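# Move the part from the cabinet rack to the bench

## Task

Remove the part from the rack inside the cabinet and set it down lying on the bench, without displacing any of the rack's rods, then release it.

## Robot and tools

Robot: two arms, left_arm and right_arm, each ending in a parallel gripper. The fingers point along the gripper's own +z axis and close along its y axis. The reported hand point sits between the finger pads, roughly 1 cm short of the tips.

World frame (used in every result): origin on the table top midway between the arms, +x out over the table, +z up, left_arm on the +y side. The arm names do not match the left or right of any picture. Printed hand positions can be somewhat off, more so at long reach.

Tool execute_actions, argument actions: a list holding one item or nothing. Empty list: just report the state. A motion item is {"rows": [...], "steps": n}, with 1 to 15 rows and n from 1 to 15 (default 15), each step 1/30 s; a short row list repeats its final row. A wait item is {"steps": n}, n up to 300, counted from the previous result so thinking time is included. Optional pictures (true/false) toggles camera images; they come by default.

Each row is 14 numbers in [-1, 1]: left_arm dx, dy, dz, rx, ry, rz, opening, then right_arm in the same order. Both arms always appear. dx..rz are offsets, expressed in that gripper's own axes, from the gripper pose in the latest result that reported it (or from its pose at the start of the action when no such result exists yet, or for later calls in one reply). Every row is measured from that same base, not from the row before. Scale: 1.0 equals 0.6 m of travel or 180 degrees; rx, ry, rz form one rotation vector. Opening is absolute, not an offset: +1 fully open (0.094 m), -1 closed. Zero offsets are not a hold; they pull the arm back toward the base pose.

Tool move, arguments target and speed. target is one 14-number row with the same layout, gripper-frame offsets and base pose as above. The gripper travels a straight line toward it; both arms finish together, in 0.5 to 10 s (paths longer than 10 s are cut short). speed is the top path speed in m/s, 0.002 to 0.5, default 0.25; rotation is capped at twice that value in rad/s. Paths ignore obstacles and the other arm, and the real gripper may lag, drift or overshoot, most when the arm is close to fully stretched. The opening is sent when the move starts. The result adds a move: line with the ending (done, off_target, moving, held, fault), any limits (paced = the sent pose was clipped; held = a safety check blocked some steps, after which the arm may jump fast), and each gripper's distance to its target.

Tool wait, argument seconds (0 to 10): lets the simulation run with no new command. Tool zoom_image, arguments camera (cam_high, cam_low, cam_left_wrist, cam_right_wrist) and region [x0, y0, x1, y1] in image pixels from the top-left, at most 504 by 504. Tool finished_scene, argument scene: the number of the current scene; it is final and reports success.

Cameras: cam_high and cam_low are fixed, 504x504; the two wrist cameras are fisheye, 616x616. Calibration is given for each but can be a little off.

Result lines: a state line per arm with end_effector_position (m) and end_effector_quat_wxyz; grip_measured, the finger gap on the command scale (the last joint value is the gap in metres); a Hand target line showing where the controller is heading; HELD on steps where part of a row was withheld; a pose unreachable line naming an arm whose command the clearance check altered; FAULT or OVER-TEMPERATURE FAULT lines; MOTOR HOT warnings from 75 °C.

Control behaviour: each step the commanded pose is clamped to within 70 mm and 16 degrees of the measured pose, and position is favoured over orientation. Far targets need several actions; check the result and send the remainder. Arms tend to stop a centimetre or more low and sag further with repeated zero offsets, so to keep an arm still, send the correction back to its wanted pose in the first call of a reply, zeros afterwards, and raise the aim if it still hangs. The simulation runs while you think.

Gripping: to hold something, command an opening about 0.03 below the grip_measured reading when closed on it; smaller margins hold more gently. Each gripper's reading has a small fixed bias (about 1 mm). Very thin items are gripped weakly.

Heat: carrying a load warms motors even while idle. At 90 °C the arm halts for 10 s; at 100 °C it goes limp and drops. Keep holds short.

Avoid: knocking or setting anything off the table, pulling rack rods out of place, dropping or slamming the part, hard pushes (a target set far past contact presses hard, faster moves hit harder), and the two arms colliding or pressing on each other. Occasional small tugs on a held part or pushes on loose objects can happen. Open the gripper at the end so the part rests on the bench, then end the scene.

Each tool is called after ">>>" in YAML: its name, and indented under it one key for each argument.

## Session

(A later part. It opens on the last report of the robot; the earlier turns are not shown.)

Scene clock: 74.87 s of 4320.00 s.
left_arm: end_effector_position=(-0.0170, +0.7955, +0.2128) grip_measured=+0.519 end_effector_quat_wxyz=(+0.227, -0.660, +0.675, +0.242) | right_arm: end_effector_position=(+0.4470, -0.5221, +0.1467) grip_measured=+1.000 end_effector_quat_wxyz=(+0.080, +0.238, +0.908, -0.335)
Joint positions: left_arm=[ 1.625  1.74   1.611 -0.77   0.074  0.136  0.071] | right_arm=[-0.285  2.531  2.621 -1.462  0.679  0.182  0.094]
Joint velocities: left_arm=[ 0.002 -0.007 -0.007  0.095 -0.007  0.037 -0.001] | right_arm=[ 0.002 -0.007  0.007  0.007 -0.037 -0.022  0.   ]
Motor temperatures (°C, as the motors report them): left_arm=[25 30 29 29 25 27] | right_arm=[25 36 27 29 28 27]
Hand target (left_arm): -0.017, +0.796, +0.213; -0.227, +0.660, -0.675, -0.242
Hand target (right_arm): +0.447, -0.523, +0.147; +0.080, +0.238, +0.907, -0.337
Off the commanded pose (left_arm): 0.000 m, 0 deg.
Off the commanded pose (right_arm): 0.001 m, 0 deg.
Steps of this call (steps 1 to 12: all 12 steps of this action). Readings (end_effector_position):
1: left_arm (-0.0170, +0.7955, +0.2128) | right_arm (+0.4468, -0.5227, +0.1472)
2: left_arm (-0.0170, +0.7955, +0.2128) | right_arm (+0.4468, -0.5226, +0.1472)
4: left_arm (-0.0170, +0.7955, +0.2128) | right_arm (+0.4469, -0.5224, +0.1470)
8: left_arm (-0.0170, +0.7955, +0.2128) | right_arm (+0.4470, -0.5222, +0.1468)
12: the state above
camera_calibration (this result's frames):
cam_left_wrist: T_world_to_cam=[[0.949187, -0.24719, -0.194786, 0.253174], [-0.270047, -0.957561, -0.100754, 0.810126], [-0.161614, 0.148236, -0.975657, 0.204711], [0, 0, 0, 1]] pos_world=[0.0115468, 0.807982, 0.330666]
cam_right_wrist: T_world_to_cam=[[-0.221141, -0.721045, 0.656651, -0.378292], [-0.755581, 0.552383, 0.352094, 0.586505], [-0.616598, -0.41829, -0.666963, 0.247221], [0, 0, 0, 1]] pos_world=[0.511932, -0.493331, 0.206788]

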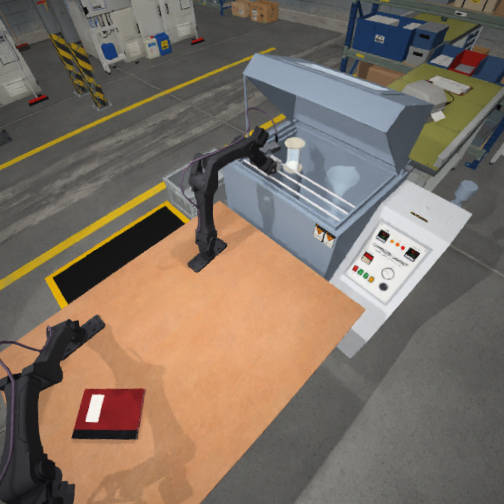

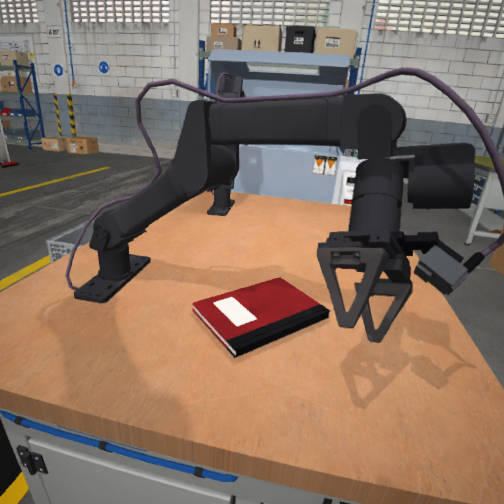

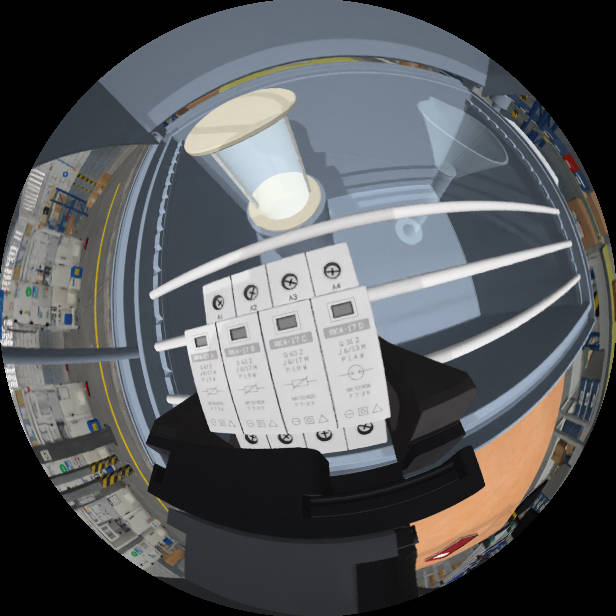

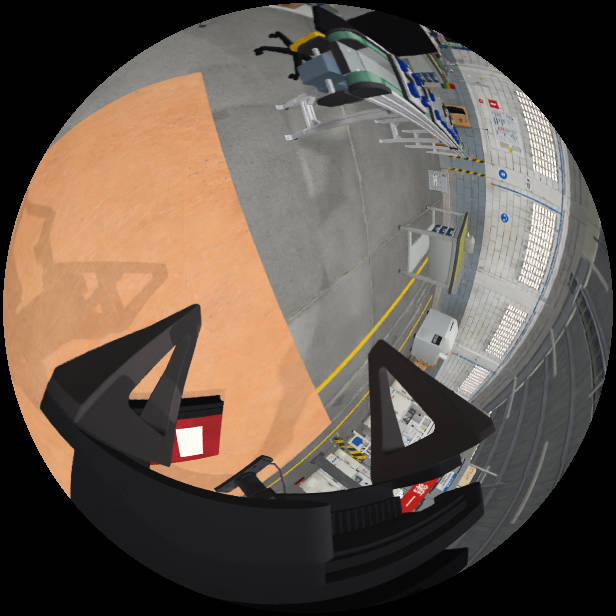

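>>> move:
  target: [-0.09,0,-0.098,0,0,0,0.4,0,0,0,0,0,0,1]
  speed: 0.05

Scene clock: 80.20 s of 4320.00 s.
left_arm: end_effector_position=(-0.0165, +0.7894, +0.2644) grip_measured=+0.519 end_effector_quat_wxyz=(+0.199, -0.671, +0.683, +0.207) | right_arm: end_effector_position=(+0.4474, -0.5214, +0.1461) grip_measured=+1.000 end_effector_quat_wxyz=(+0.081, +0.238, +0.909, -0.332)
Joint positions: left_arm=[ 1.625  1.866  2.037 -1.164  0.071  0.136  0.071] | right_arm=[-0.285  2.531  2.621 -1.462  0.673  0.182  0.094]
Joint velocities: left_arm=[-0.007 -0.012  0.017 -0.037 -0.066 -0.022 -0.001] | right_arm=[ 0.007 -0.002 -0.007 -0.037 -0.022  0.037  0.   ]
Motor temperatures (°C, as the motors report them): left_arm=[25 30 29 29 25 27] | right_arm=[25 36 27 29 28 27]
Hand target (left_arm): -0.014, +0.798, +0.292; -0.227, +0.660, -0.674, -0.242
Hand target (right_arm): +0.447, -0.522, +0.147; +0.080, +0.238, +0.908, -0.335
Off the commanded pose (left_arm): 0.030 m, 5 deg.
Off the commanded pose (right_arm): 0.001 m, 0 deg.
After step 90, 0.13 s passed at rest.
move: off_target (left_arm)
camera_calibration (this result's frames):
cam_left_wrist: T_world_to_cam=[[0.951527, -0.262537, -0.160221, 0.26429], [-0.268114, -0.963288, -0.0138514, 0.791151], [-0.150703, 0.0561376, -0.986984, 0.331863], [0, 0, 0, 1]] pos_world=[0.0106524, 0.812862, 0.380847]
cam_right_wrist: T_world_to_cam=[[-0.221269, -0.724844, 0.652412, -0.378582], [-0.756709, 0.549617, 0.353995, 0.58535], [-0.615168, -0.415358, -0.670109, 0.24866], [0, 0, 0, 1]] pos_world=[0.512139, -0.492848, 0.20641]

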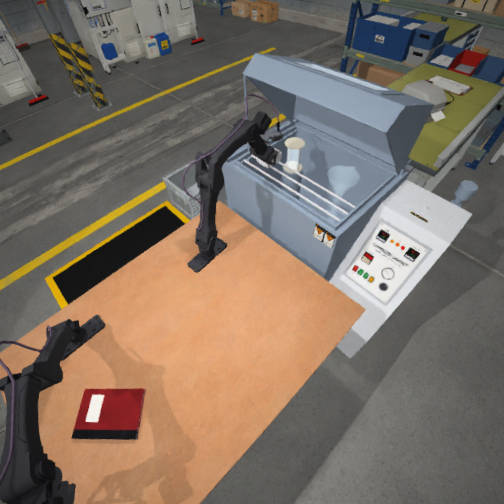

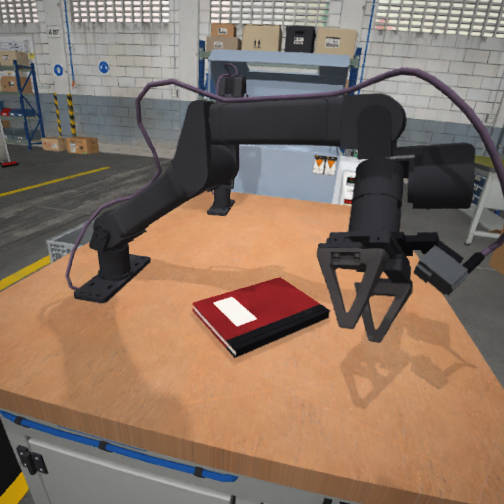

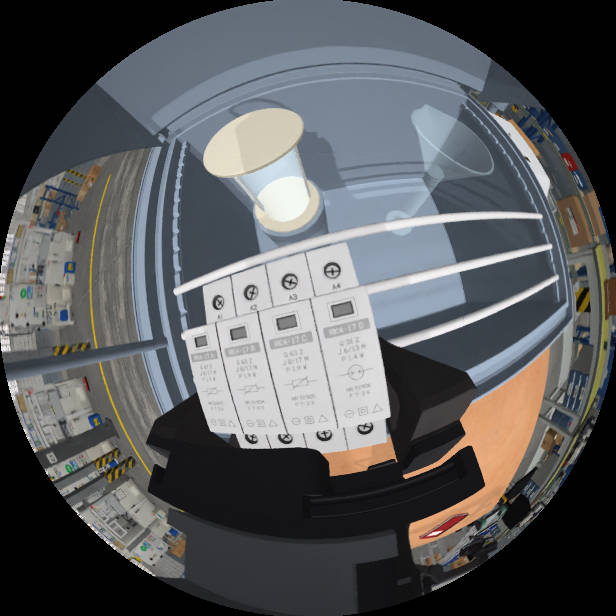

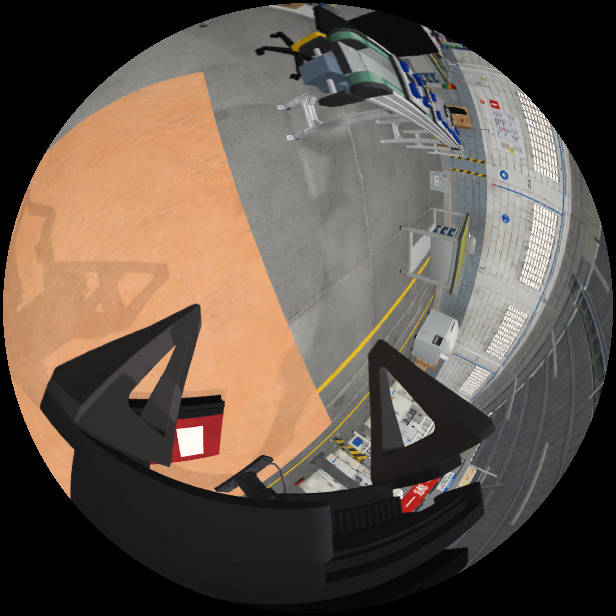

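>>> move:
  target: [-0.055,0,-0.143,0,0,0,0.4,0,0,0,0,0,0,1]
  speed: 0.1

>>> move:
  target: [0.26,0,-0.2,0,0,0,0.4,0,0,0,0,0,0,1]
  speed: 0.15

Scene clock: 87.23 s of 4320.00 s.
left_arm: end_effector_position=(-0.0142, +0.7731, +0.3333) grip_measured=+0.519 end_effector_quat_wxyz=(+0.201, -0.670, +0.683, +0.209) | right_arm: end_effector_position=(+0.4477, -0.5206, +0.1455) grip_measured=+1.000 end_effector_quat_wxyz=(+0.081, +0.238, +0.910, -0.329)
Joint positions: left_arm=[ 1.625  2.042  2.632 -1.575  0.071  0.136  0.071] | right_arm=[-0.285  2.531  2.621 -1.462  0.668  0.182  0.094]
Joint velocities: left_arm=[ 0.017 -0.012  0.002 -0.007 -0.022 -0.066 -0.   ] | right_arm=[ 0.007 -0.007 -0.007 -0.051 -0.066 -0.007  0.   ]
Motor temperatures (°C, as the motors report them): left_arm=[25 31 30 29 25 27] | right_arm=[25 37 27 29 28 27]
Hand target (left_arm): -0.015, +0.768, +0.352; -0.217, +0.665, -0.677, -0.229
Hand target (right_arm): +0.447, -0.521, +0.146; +0.081, +0.238, +0.909, -0.332
Off the commanded pose (left_arm): 0.021 m, 0 deg.
Off the commanded pose (right_arm): 0.001 m, 0 deg.
joint sent to its limit (left arm) — the command would take joint 4 (wrist pitch) past its lower limit, so that joint was sent only as far as its limit.
After step 90, 2.80 s passed at rest.
move: off_target (left_arm)
camera_calibration (this result's frames):
cam_left_wrist: T_world_to_cam=[[0.951364, -0.261377, -0.16306, 0.268923], [-0.268131, -0.963164, -0.0204953, 0.779144], [-0.151696, 0.0632199, -0.986403, 0.395431], [0, 0, 0, 1]] pos_world=[0.0130548, 0.795735, 0.449874]
cam_right_wrist: T_world_to_cam=[[-0.221386, -0.728619, 0.648153, -0.378862], [-0.757837, 0.54684, 0.355879, 0.584194], [-0.613736, -0.412408, -0.673237, 0.250102], [0, 0, 0, 1]] pos_world=[0.512345, -0.492362, 0.206036]

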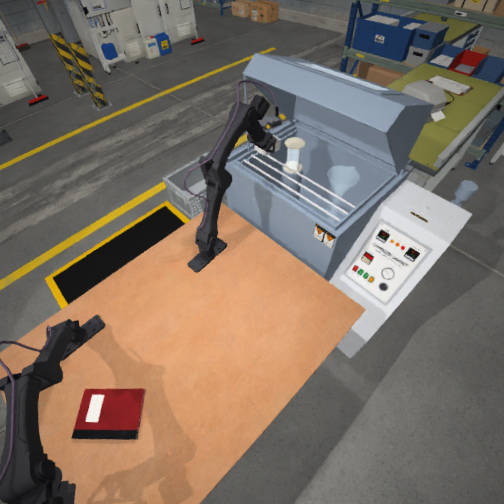

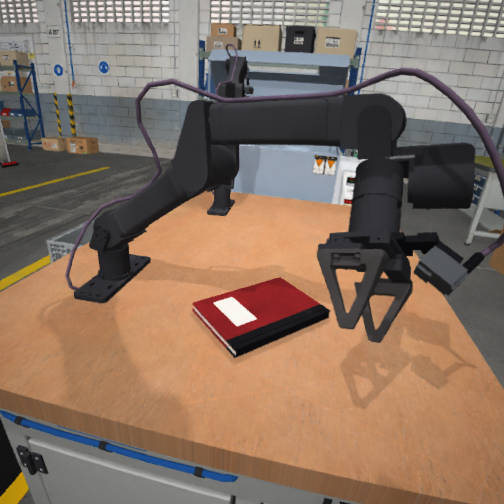

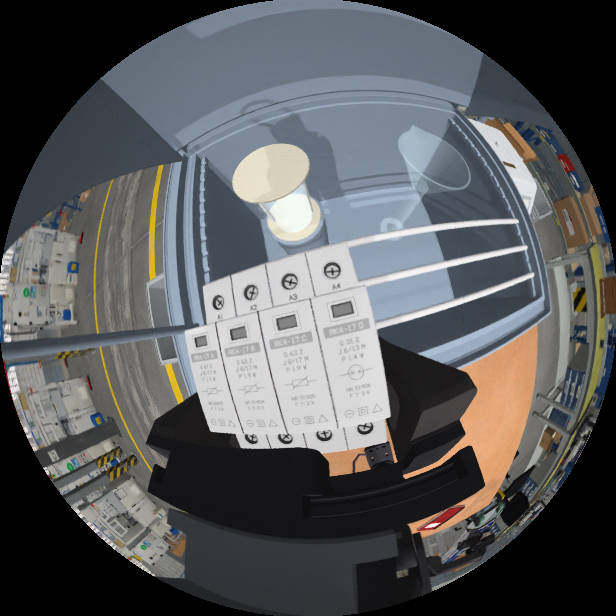

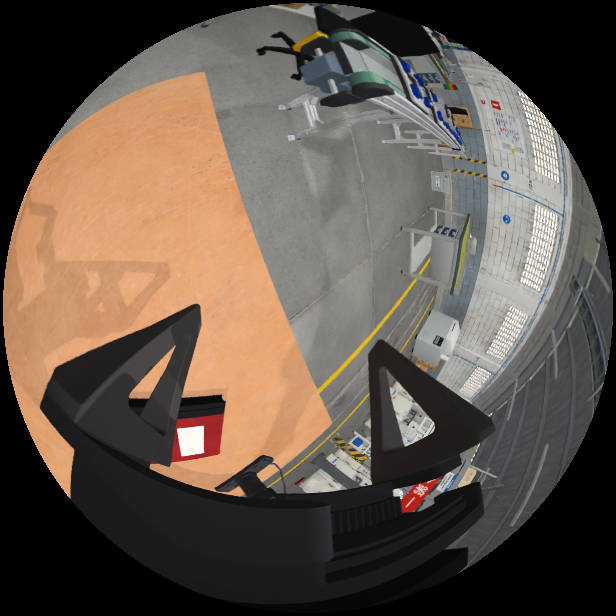

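Scene clock: 89.03 s of 4320.00 s.
left_arm: end_effector_position=(-0.0197, +0.5815, +0.3394) grip_measured=+0.519 end_effector_quat_wxyz=(+0.183, -0.678, +0.683, +0.202) | right_arm: end_effector_position=(+0.4480, -0.5199, +0.1449) grip_measured=+1.000 end_effector_quat_wxyz=(+0.081, +0.237, +0.911, -0.327)
Joint positions: left_arm=[ 1.794  1.312  1.854 -1.575  0.137  0.277  0.071] | right_arm=[-0.285  2.531  2.621 -1.462  0.662  0.182  0.094]
Joint velocities: left_arm=[-0.002  0.002 -0.017 -0.081 -0.007  0.022  0.001] | right_arm=[ 0.002 -0.012  0.007  0.037  0.066 -0.066  0.   ]
Motor temperatures (°C, as the motors report them): left_arm=[25 31 30 29 25 27] | right_arm=[25 37 27 29 28 27]
Hand target (left_arm): -0.015, +0.577, +0.348; -0.200, +0.670, -0.683, -0.211
Hand target (right_arm): +0.448, -0.521, +0.145; +0.081, +0.238, +0.910, -0.329
Off the commanded pose (left_arm): 0.009 m, 2 deg.
Off the commanded pose (right_arm): 0.001 m, 0 deg.
move: done
camera_calibration (this result's frames):
cam_left_wrist: T_world_to_cam=[[0.953219, -0.253437, -0.16475, 0.221028], [-0.253923, -0.967048, 0.0184605, 0.582581], [-0.164, 0.0242369, -0.986163, 0.43514], [0, 0, 0, 1]] pos_world=[0.00860527, 0.608854, 0.454778]
cam_right_wrist: T_world_to_cam=[[-0.221492, -0.732372, 0.643873, -0.379131], [-0.758964, 0.544051, 0.357746, 0.583037], [-0.612303, -0.409438, -0.676347, 0.251546], [0, 0, 0, 1]] pos_world=[0.512552, -0.491874, 0.205665]

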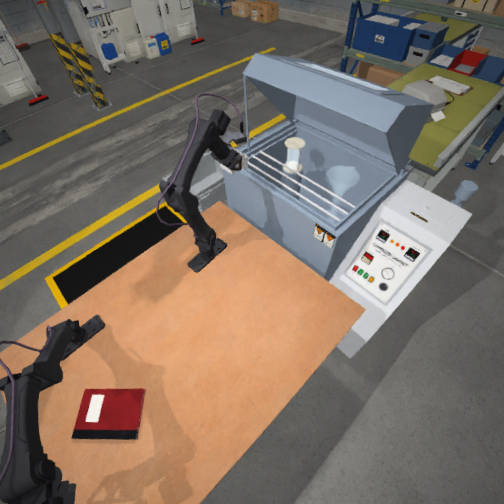

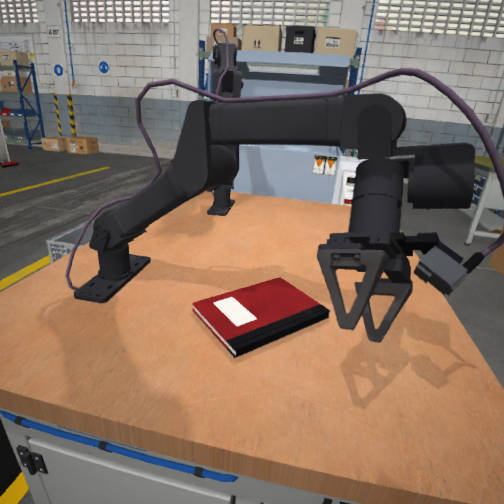

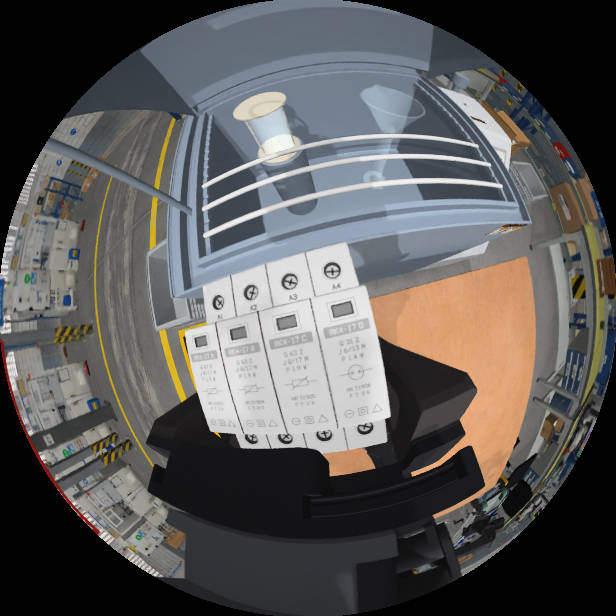

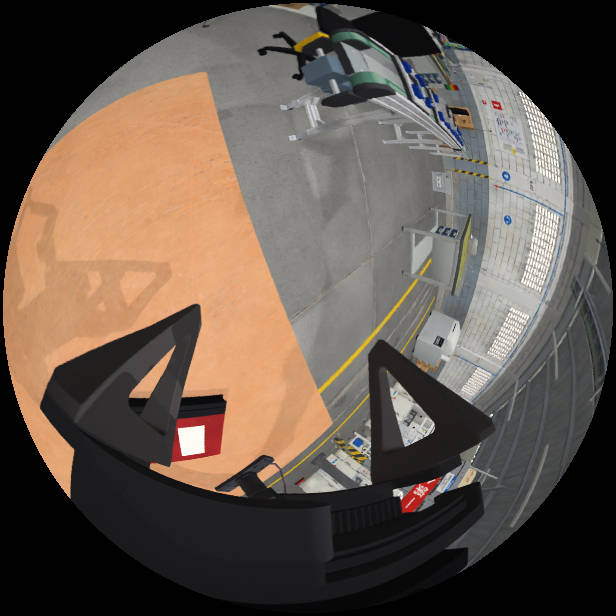

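>>> move:
  target: [0.51,-0.707,-0.063,0.309,-0.057,0.395,0.4,0,0,0,0,0,0,1]
  speed: 0.2

Scene clock: 100.83 s of 4320.00 s.
left_arm: end_effector_position=(+0.3778, +0.3071, +0.1813) grip_measured=+0.518 end_effector_quat_wxyz=(+0.320, -0.009, +0.948, -0.002) | right_arm: end_effector_position=(+0.4483, -0.5192, +0.1443) grip_measured=+1.000 end_effector_quat_wxyz=(+0.081, +0.237, +0.912, -0.324)
Joint positions: left_arm=[-0.184  1.264  1.059 -0.718 -0.061 -0.097  0.071] | right_arm=[-0.285  2.531  2.621 -1.462  0.657  0.182  0.094]
Joint velocities: left_arm=[-0.002 -0.012  0.022  0.037  0.007 -0.051  0.002] | right_arm=[-0.012  0.002 -0.002  0.037 -0.037 -0.051  0.   ]
Motor temperatures (°C, as the motors report them): left_arm=[25 30 30 30 25 27] | right_arm=[25 37 27 30 28 27]
Hand target (left_arm): +0.397, +0.302, +0.208; +0.374, -0.003, +0.928, -0.011
Hand target (right_arm): +0.448, -0.520, +0.145; +0.081, +0.237, +0.911, -0.327
Off the commanded pose (left_arm): 0.030 m, 6 deg.
Off the commanded pose (right_arm): 0.001 m, 0 deg.
After step 90, 4.20 s passed at rest.
move: off_target (left_arm)
camera_calibration (this result's frames):
cam_left_wrist: T_world_to_cam=[[-0.224134, -0.962391, -0.15352, 0.407045], [-0.967182, 0.239005, -0.086227, 0.339102], [0.119676, 0.129155, -0.984376, 0.211367], [0, 0, 0, 1]] pos_world=[0.39391, 0.28339, 0.299794]
cam_right_wrist: T_world_to_cam=[[-0.221582, -0.735853, 0.63986, -0.379372], [-0.760015, 0.541438, 0.359474, 0.581958], [-0.610965, -0.40665, -0.679233, 0.252895], [0, 0, 0, 1]] pos_world=[0.512745, -0.491417, 0.205321]

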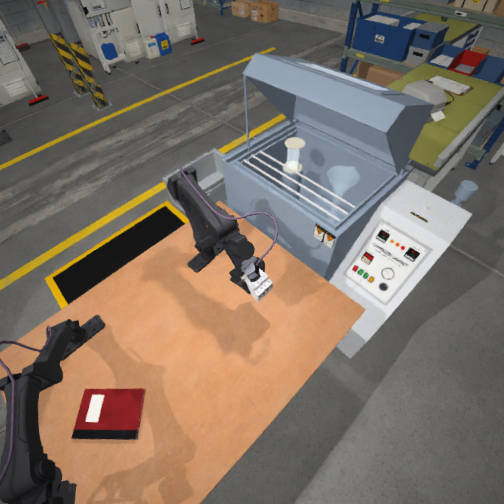

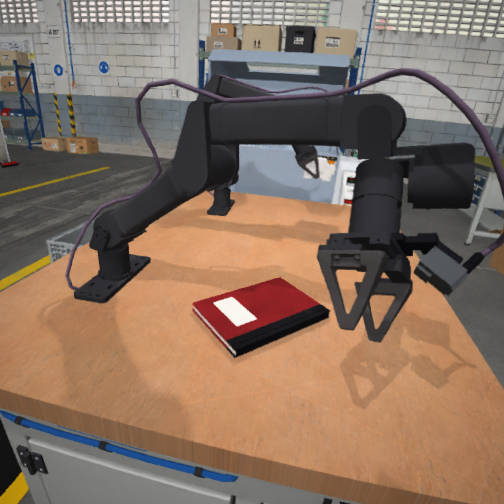

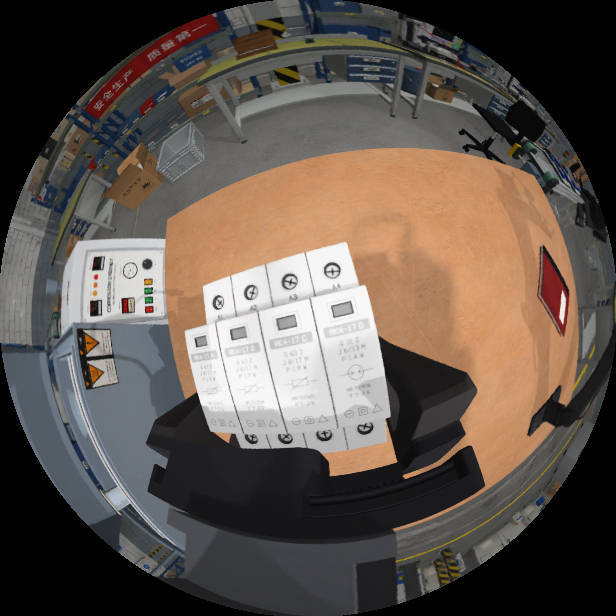

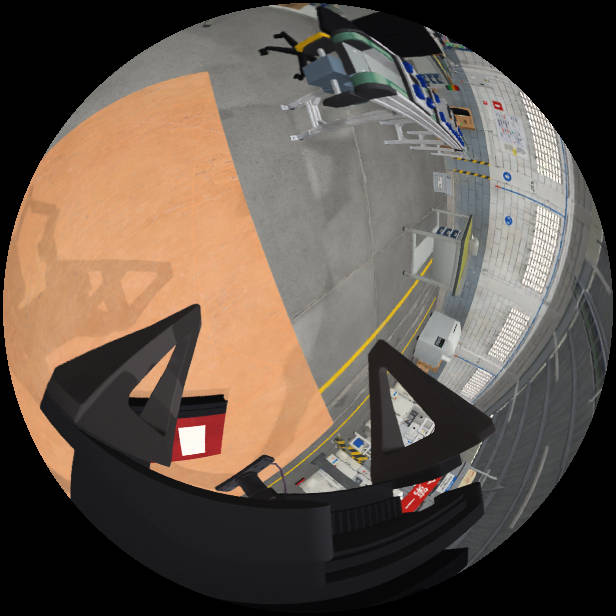

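>>> move:
  target: [0.107,-0.25,0.133,0,-0.05,0,0.4,0,0,0,0,0,0,1]
  speed: 0.1

Scene clock: 107.40 s of 4320.00 s.
left_arm: end_effector_position=(+0.3616, +0.1597, +0.0622) grip_measured=+0.518 end_effector_quat_wxyz=(+0.346, +0.009, +0.938, +0.003) | right_arm: end_effector_position=(+0.4486, -0.5185, +0.1437) grip_measured=+1.000 end_effector_quat_wxyz=(+0.081, +0.237, +0.913, -0.322)
Joint positions: left_arm=[-0.768  1.542  0.778 -0.222 -0.421 -0.535  0.071] | right_arm=[-0.285  2.531  2.621 -1.462  0.651  0.182  0.094]
Joint velocities: left_arm=[ 0.007 -0.017 -0.007 -0.022 -0.081 -0.022  0.   ] | right_arm=[0.007 0.002 0.007 0.007 0.051 0.007 0.   ]
Motor temperatures (°C, as the motors report them): left_arm=[25 29 30 31 25 27] | right_arm=[25 37 27 30 28 27]
Hand target (left_arm): +0.377, +0.155, +0.079; +0.388, -0.011, +0.922, -0.005
Hand target (right_arm): +0.448, -0.519, +0.144; +0.081, +0.237, +0.912, -0.324
Off the commanded pose (left_arm): 0.024 m, 6 deg.
Off the commanded pose (right_arm): 0.001 m, 0 deg.
After step 90, 1.13 s passed at rest.
move: off_target (left_arm)
camera_calibration (this result's frames):
cam_left_wrist: T_world_to_cam=[[-0.243723, -0.951564, -0.187415, 0.25066], [-0.95327, 0.270616, -0.134328, 0.341369], [0.178539, 0.145918, -0.973053, 0.0903572], [0, 0, 0, 1]] pos_world=[0.370376, 0.132955, 0.180755]
cam_right_wrist: T_world_to_cam=[[-0.221663, -0.739315, 0.63583, -0.379605], [-0.761066, 0.538815, 0.361187, 0.580879], [-0.609625, -0.403847, -0.682103, 0.254245], [0, 0, 0, 1]] pos_world=[0.512937, -0.490958, 0.204979]

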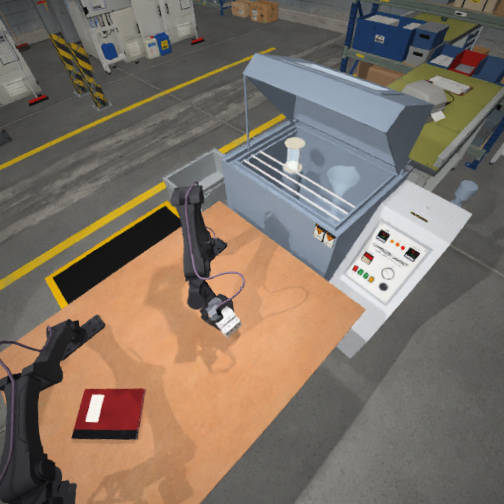

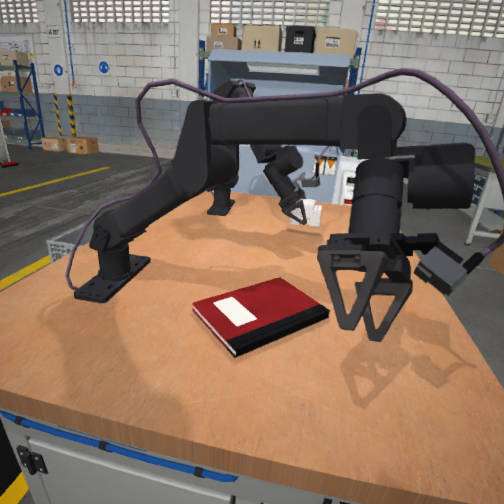

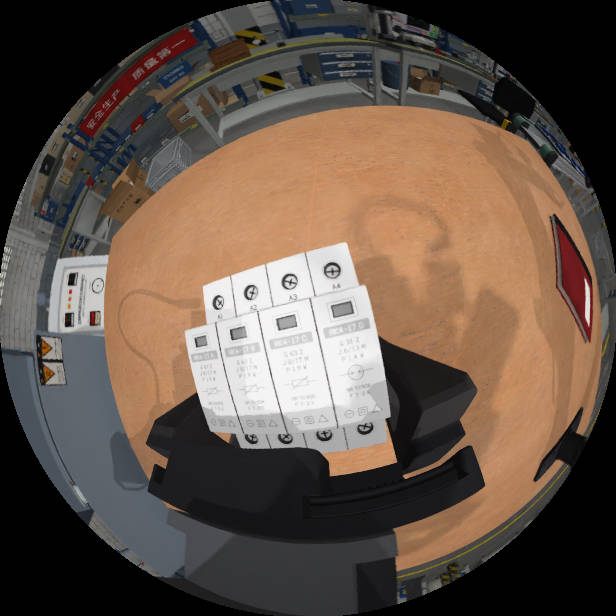

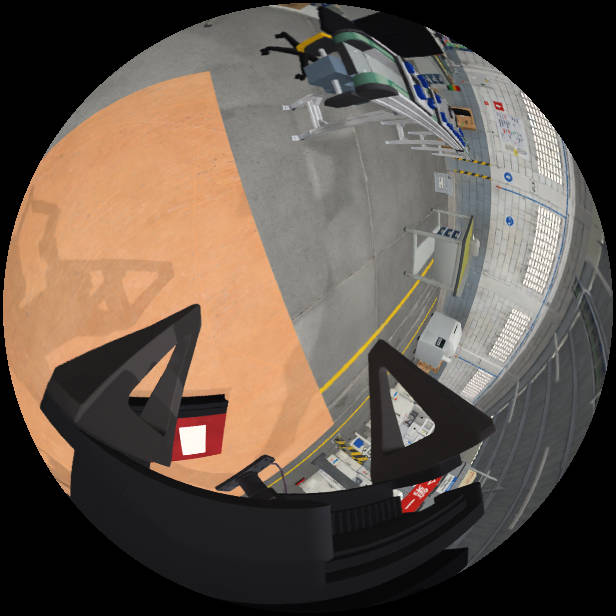

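>>> move:
  target: [0.033,0,0.038,0,-0.015,0,0.4,0,0,0,0,0,0,1]
  speed: 0.02

>>> zoom_image:
  camera: "cam_low"
  region: [260,160,360,250]

Scene clock: 112.13 s of 4320.00 s.
left_arm: end_effector_position=(+0.3515, +0.1634, +0.0242) grip_measured=+0.518 end_effector_quat_wxyz=(+0.337, +0.015, +0.941, +0.002) | right_arm: end_effector_position=(+0.4489, -0.5178, +0.1432) grip_measured=+1.000 end_effector_quat_wxyz=(+0.082, +0.237, +0.914, -0.319)
Joint positions: left_arm=[-0.773  1.605  0.67  -0.067 -0.41  -0.535  0.071] | right_arm=[-0.285  2.531  2.621 -1.462  0.646  0.182  0.094]
Joint velocities: left_arm=[ 0.017  0.007  0.007  0.022  0.022 -0.007  0.001] | right_arm=[ 0.012 -0.012 -0.012  0.051  0.022  0.022  0.   ]
Motor temperatures (°C, as the motors report them): left_arm=[25 29 30 31 25 27] | right_arm=[25 38 27 30 28 27]
Hand target (left_arm): +0.361, +0.160, +0.032; +0.367, +0.008, +0.930, +0.003
Hand target (right_arm): +0.449, -0.518, +0.144; +0.081, +0.237, +0.913, -0.322
Off the commanded pose (left_arm): 0.013 m, 4 deg.
Off the commanded pose (right_arm): 0.001 m, 0 deg.
move: off_target (left_arm)
camera_calibration (this result's frames):
cam_left_wrist: T_world_to_cam=[[-0.25752, -0.948302, -0.185488, 0.248874], [-0.952489, 0.281434, -0.116448, 0.323099], [0.16263, 0.146687, -0.975722, 0.0602517], [0, 0, 0, 1]] pos_world=[0.36204, 0.136239, 0.142576]
cam_right_wrist: T_world_to_cam=[[-0.221735, -0.742756, 0.631781, -0.379828], [-0.762117, 0.536183, 0.362885, 0.5798], [-0.608285, -0.401027, -0.684957, 0.255597], [0, 0, 0, 1]] pos_world=[0.51313, -0.490496, 0.204641]

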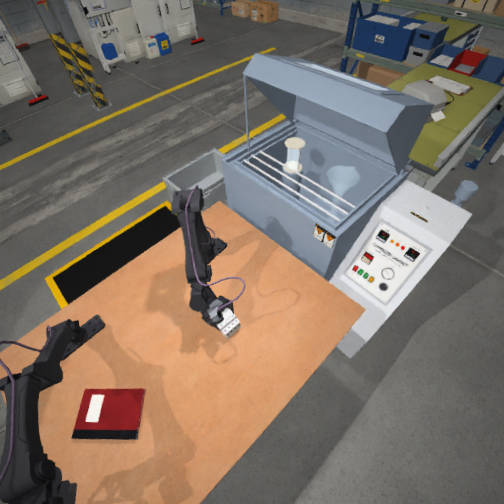

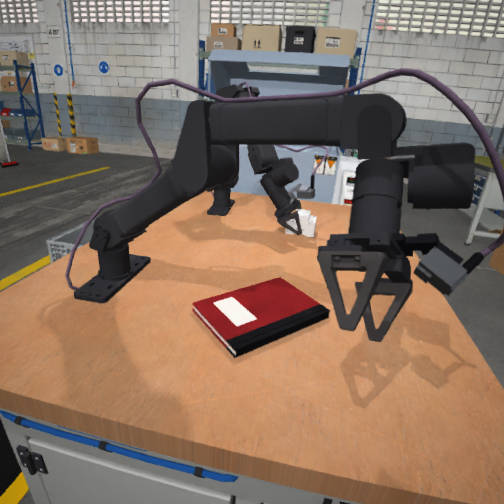

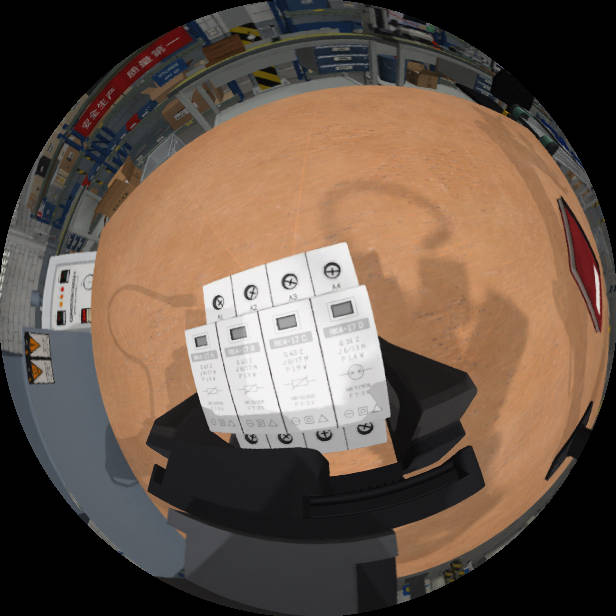

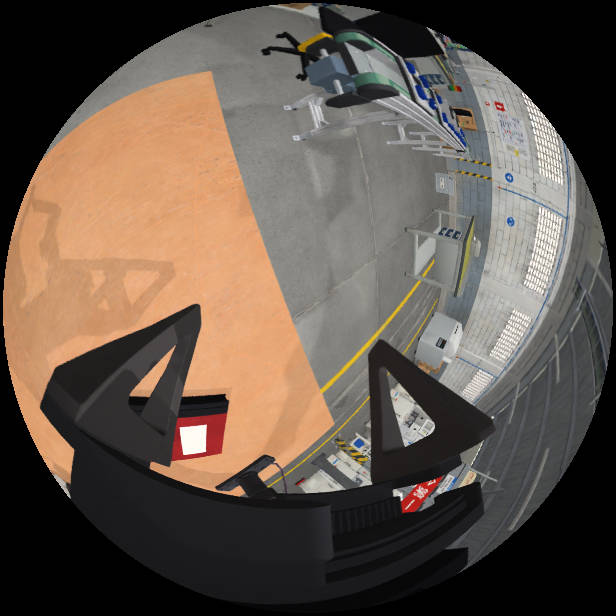

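Region (260, 160, 360, 250) of cam_low's 504x504 image, scaled by 5.040, with more detail than that image has; it fills the top 454 rows of this view, and the rest is white.

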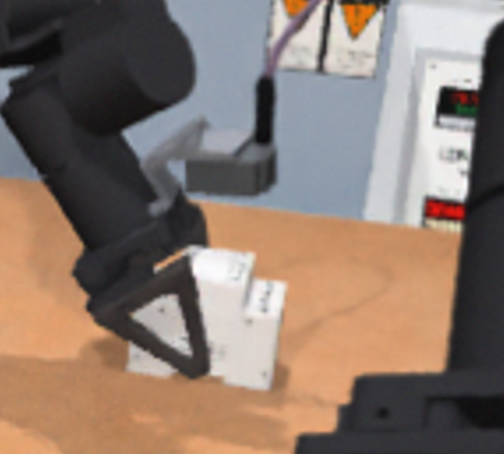

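Essentially on the table. Release and withdraw.

>>> execute_actions:
  actions:
    - {"rows":[[0,0,0,0,0,0,1,0,0,0,0,0,0,1]],"steps":15}
  pictures: false

>>> move:
  target: [-0.05,0,-0.2,0,0,0,1,0,0,0,0,0,0,1]

Scene clock: 115.10 s of 4320.00 s.
left_arm: end_effector_position=(+0.3515, +0.1631, +0.0240) grip_measured=+1.000 end_effector_quat_wxyz=(+0.337, +0.015, +0.941, +0.002) | right_arm: end_effector_position=(+0.4492, -0.5171, +0.1427) grip_measured=+1.000 end_effector_quat_wxyz=(+0.082, +0.237, +0.915, -0.317)
Joint positions: left_arm=[-0.773  1.605  0.67  -0.065 -0.409 -0.535  0.094] | right_arm=[-0.285  2.531  2.621 -1.462  0.641  0.182  0.094]
Joint velocities: left_arm=[-0.002  0.002 -0.007 -0.095  0.022 -0.037  0.   ] | right_arm=[-0.002 -0.022 -0.007  0.007  0.022 -0.081  0.   ]
Motor temperatures (°C, as the motors report them): left_arm=[25 29 30 31 25 27] | right_arm=[25 38 27 30 28 27]
Hand target (left_arm): +0.351, +0.163, +0.024; +0.337, +0.015, +0.941, +0.002
Hand target (right_arm): +0.449, -0.518, +0.143; +0.082, +0.237, +0.914, -0.319
Off the commanded pose (left_arm): 0.000 m, 0 deg.
Off the commanded pose (right_arm): 0.001 m, 0 deg.
Steps of this call (steps 1 to 74: nothing new was sent; steps 75 to 89: all 15 steps of this action). Readings (end_effector_position):
75: left_arm (+0.3515, +0.1631, +0.0240) | right_arm (+0.4490, -0.5177, +0.1431)
76: left_arm (+0.3515, +0.1631, +0.0240) | right_arm (+0.4490, -0.5176, +0.1430)
78: left_arm (+0.3515, +0.1631, +0.0240) | right_arm (+0.4491, -0.5174, +0.1429)
82: left_arm (+0.3515, +0.1631, +0.0240) | right_arm (+0.4492, -0.5172, +0.1427)
89: the state above

Scene clock: 116.63 s of 4320.00 s.
left_arm: end_effector_position=(+0.2961, +0.1633, +0.1280) grip_measured=+1.000 end_effector_quat_wxyz=(+0.329, +0.019, +0.944, -0.001) | right_arm: end_effector_position=(+0.4495, -0.5164, +0.1421) grip_measured=+1.000 end_effector_quat_wxyz=(+0.082, +0.237, +0.916, -0.314)
Joint positions: left_arm=[-0.919  1.257  0.856 -0.671 -0.467 -0.673  0.094] | right_arm=[-0.285  2.531  2.621 -1.462  0.636  0.182  0.094]
Joint velocities: left_arm=[ 0.017  0.012 -0.002  0.066 -0.037  0.007  0.   ] | right_arm=[-0.002 -0.002  0.012  0.11  -0.022 -0.066  0.   ]
Motor temperatures (°C, as the motors report them): left_arm=[25 29 30 31 25 27] | right_arm=[25 38 27 30 28 27]
Hand target (left_arm): +0.297, +0.163, +0.136; +0.336, +0.014, +0.942, +0.001
Hand target (right_arm): +0.449, -0.517, +0.143; +0.082, +0.237, +0.915, -0.317
Off the commanded pose (left_arm): 0.008 m, 1 deg.
Off the commanded pose (right_arm): 0.001 m, 0 deg.
move: done
camera_calibration (this result's frames):
cam_left_wrist: T_world_to_cam=[[-0.270236, -0.946349, -0.177189, 0.256227], [-0.951658, 0.290458, -0.0999062, 0.278619], [0.146012, 0.141625, -0.979093, 0.176658], [0, 0, 0, 1]] pos_world=[0.308597, 0.136534, 0.246201]
cam_right_wrist: T_world_to_cam=[[-0.221849, -0.749334, 0.623925, -0.380232], [-0.764142, 0.531078, 0.366119, 0.577718], [-0.605698, -0.395544, -0.690416, 0.258209], [0, 0, 0, 1]] pos_world=[0.513501, -0.489601, 0.203994]

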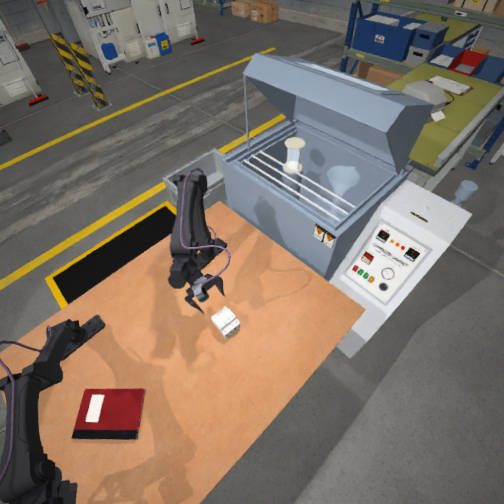

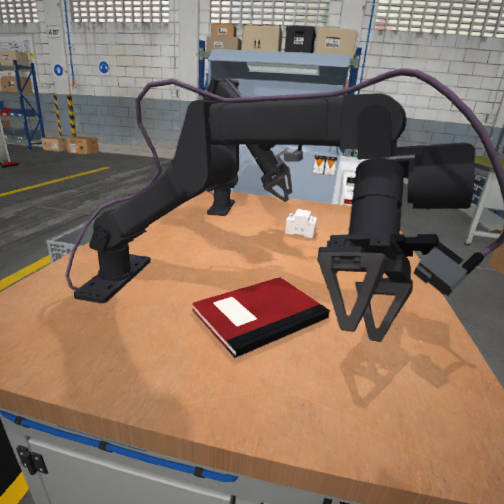

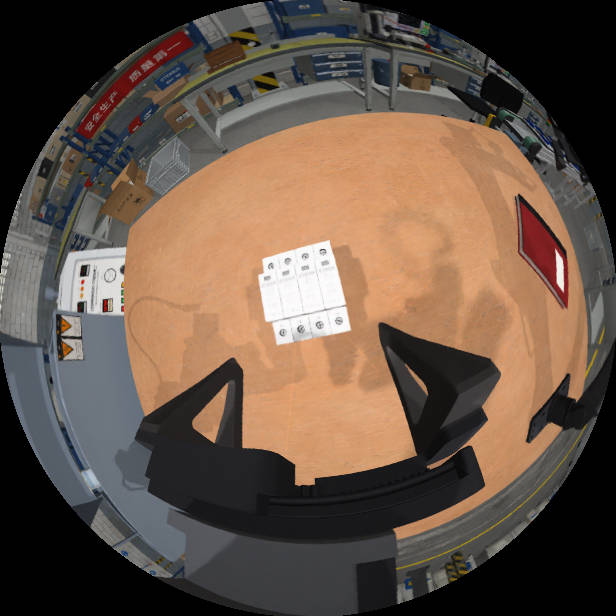

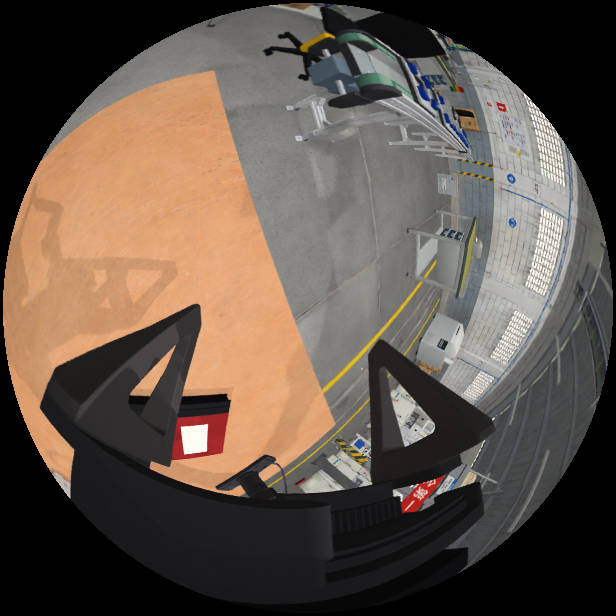

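>>> finished_scene:
  scene: 1

The scene is finished: the task was done.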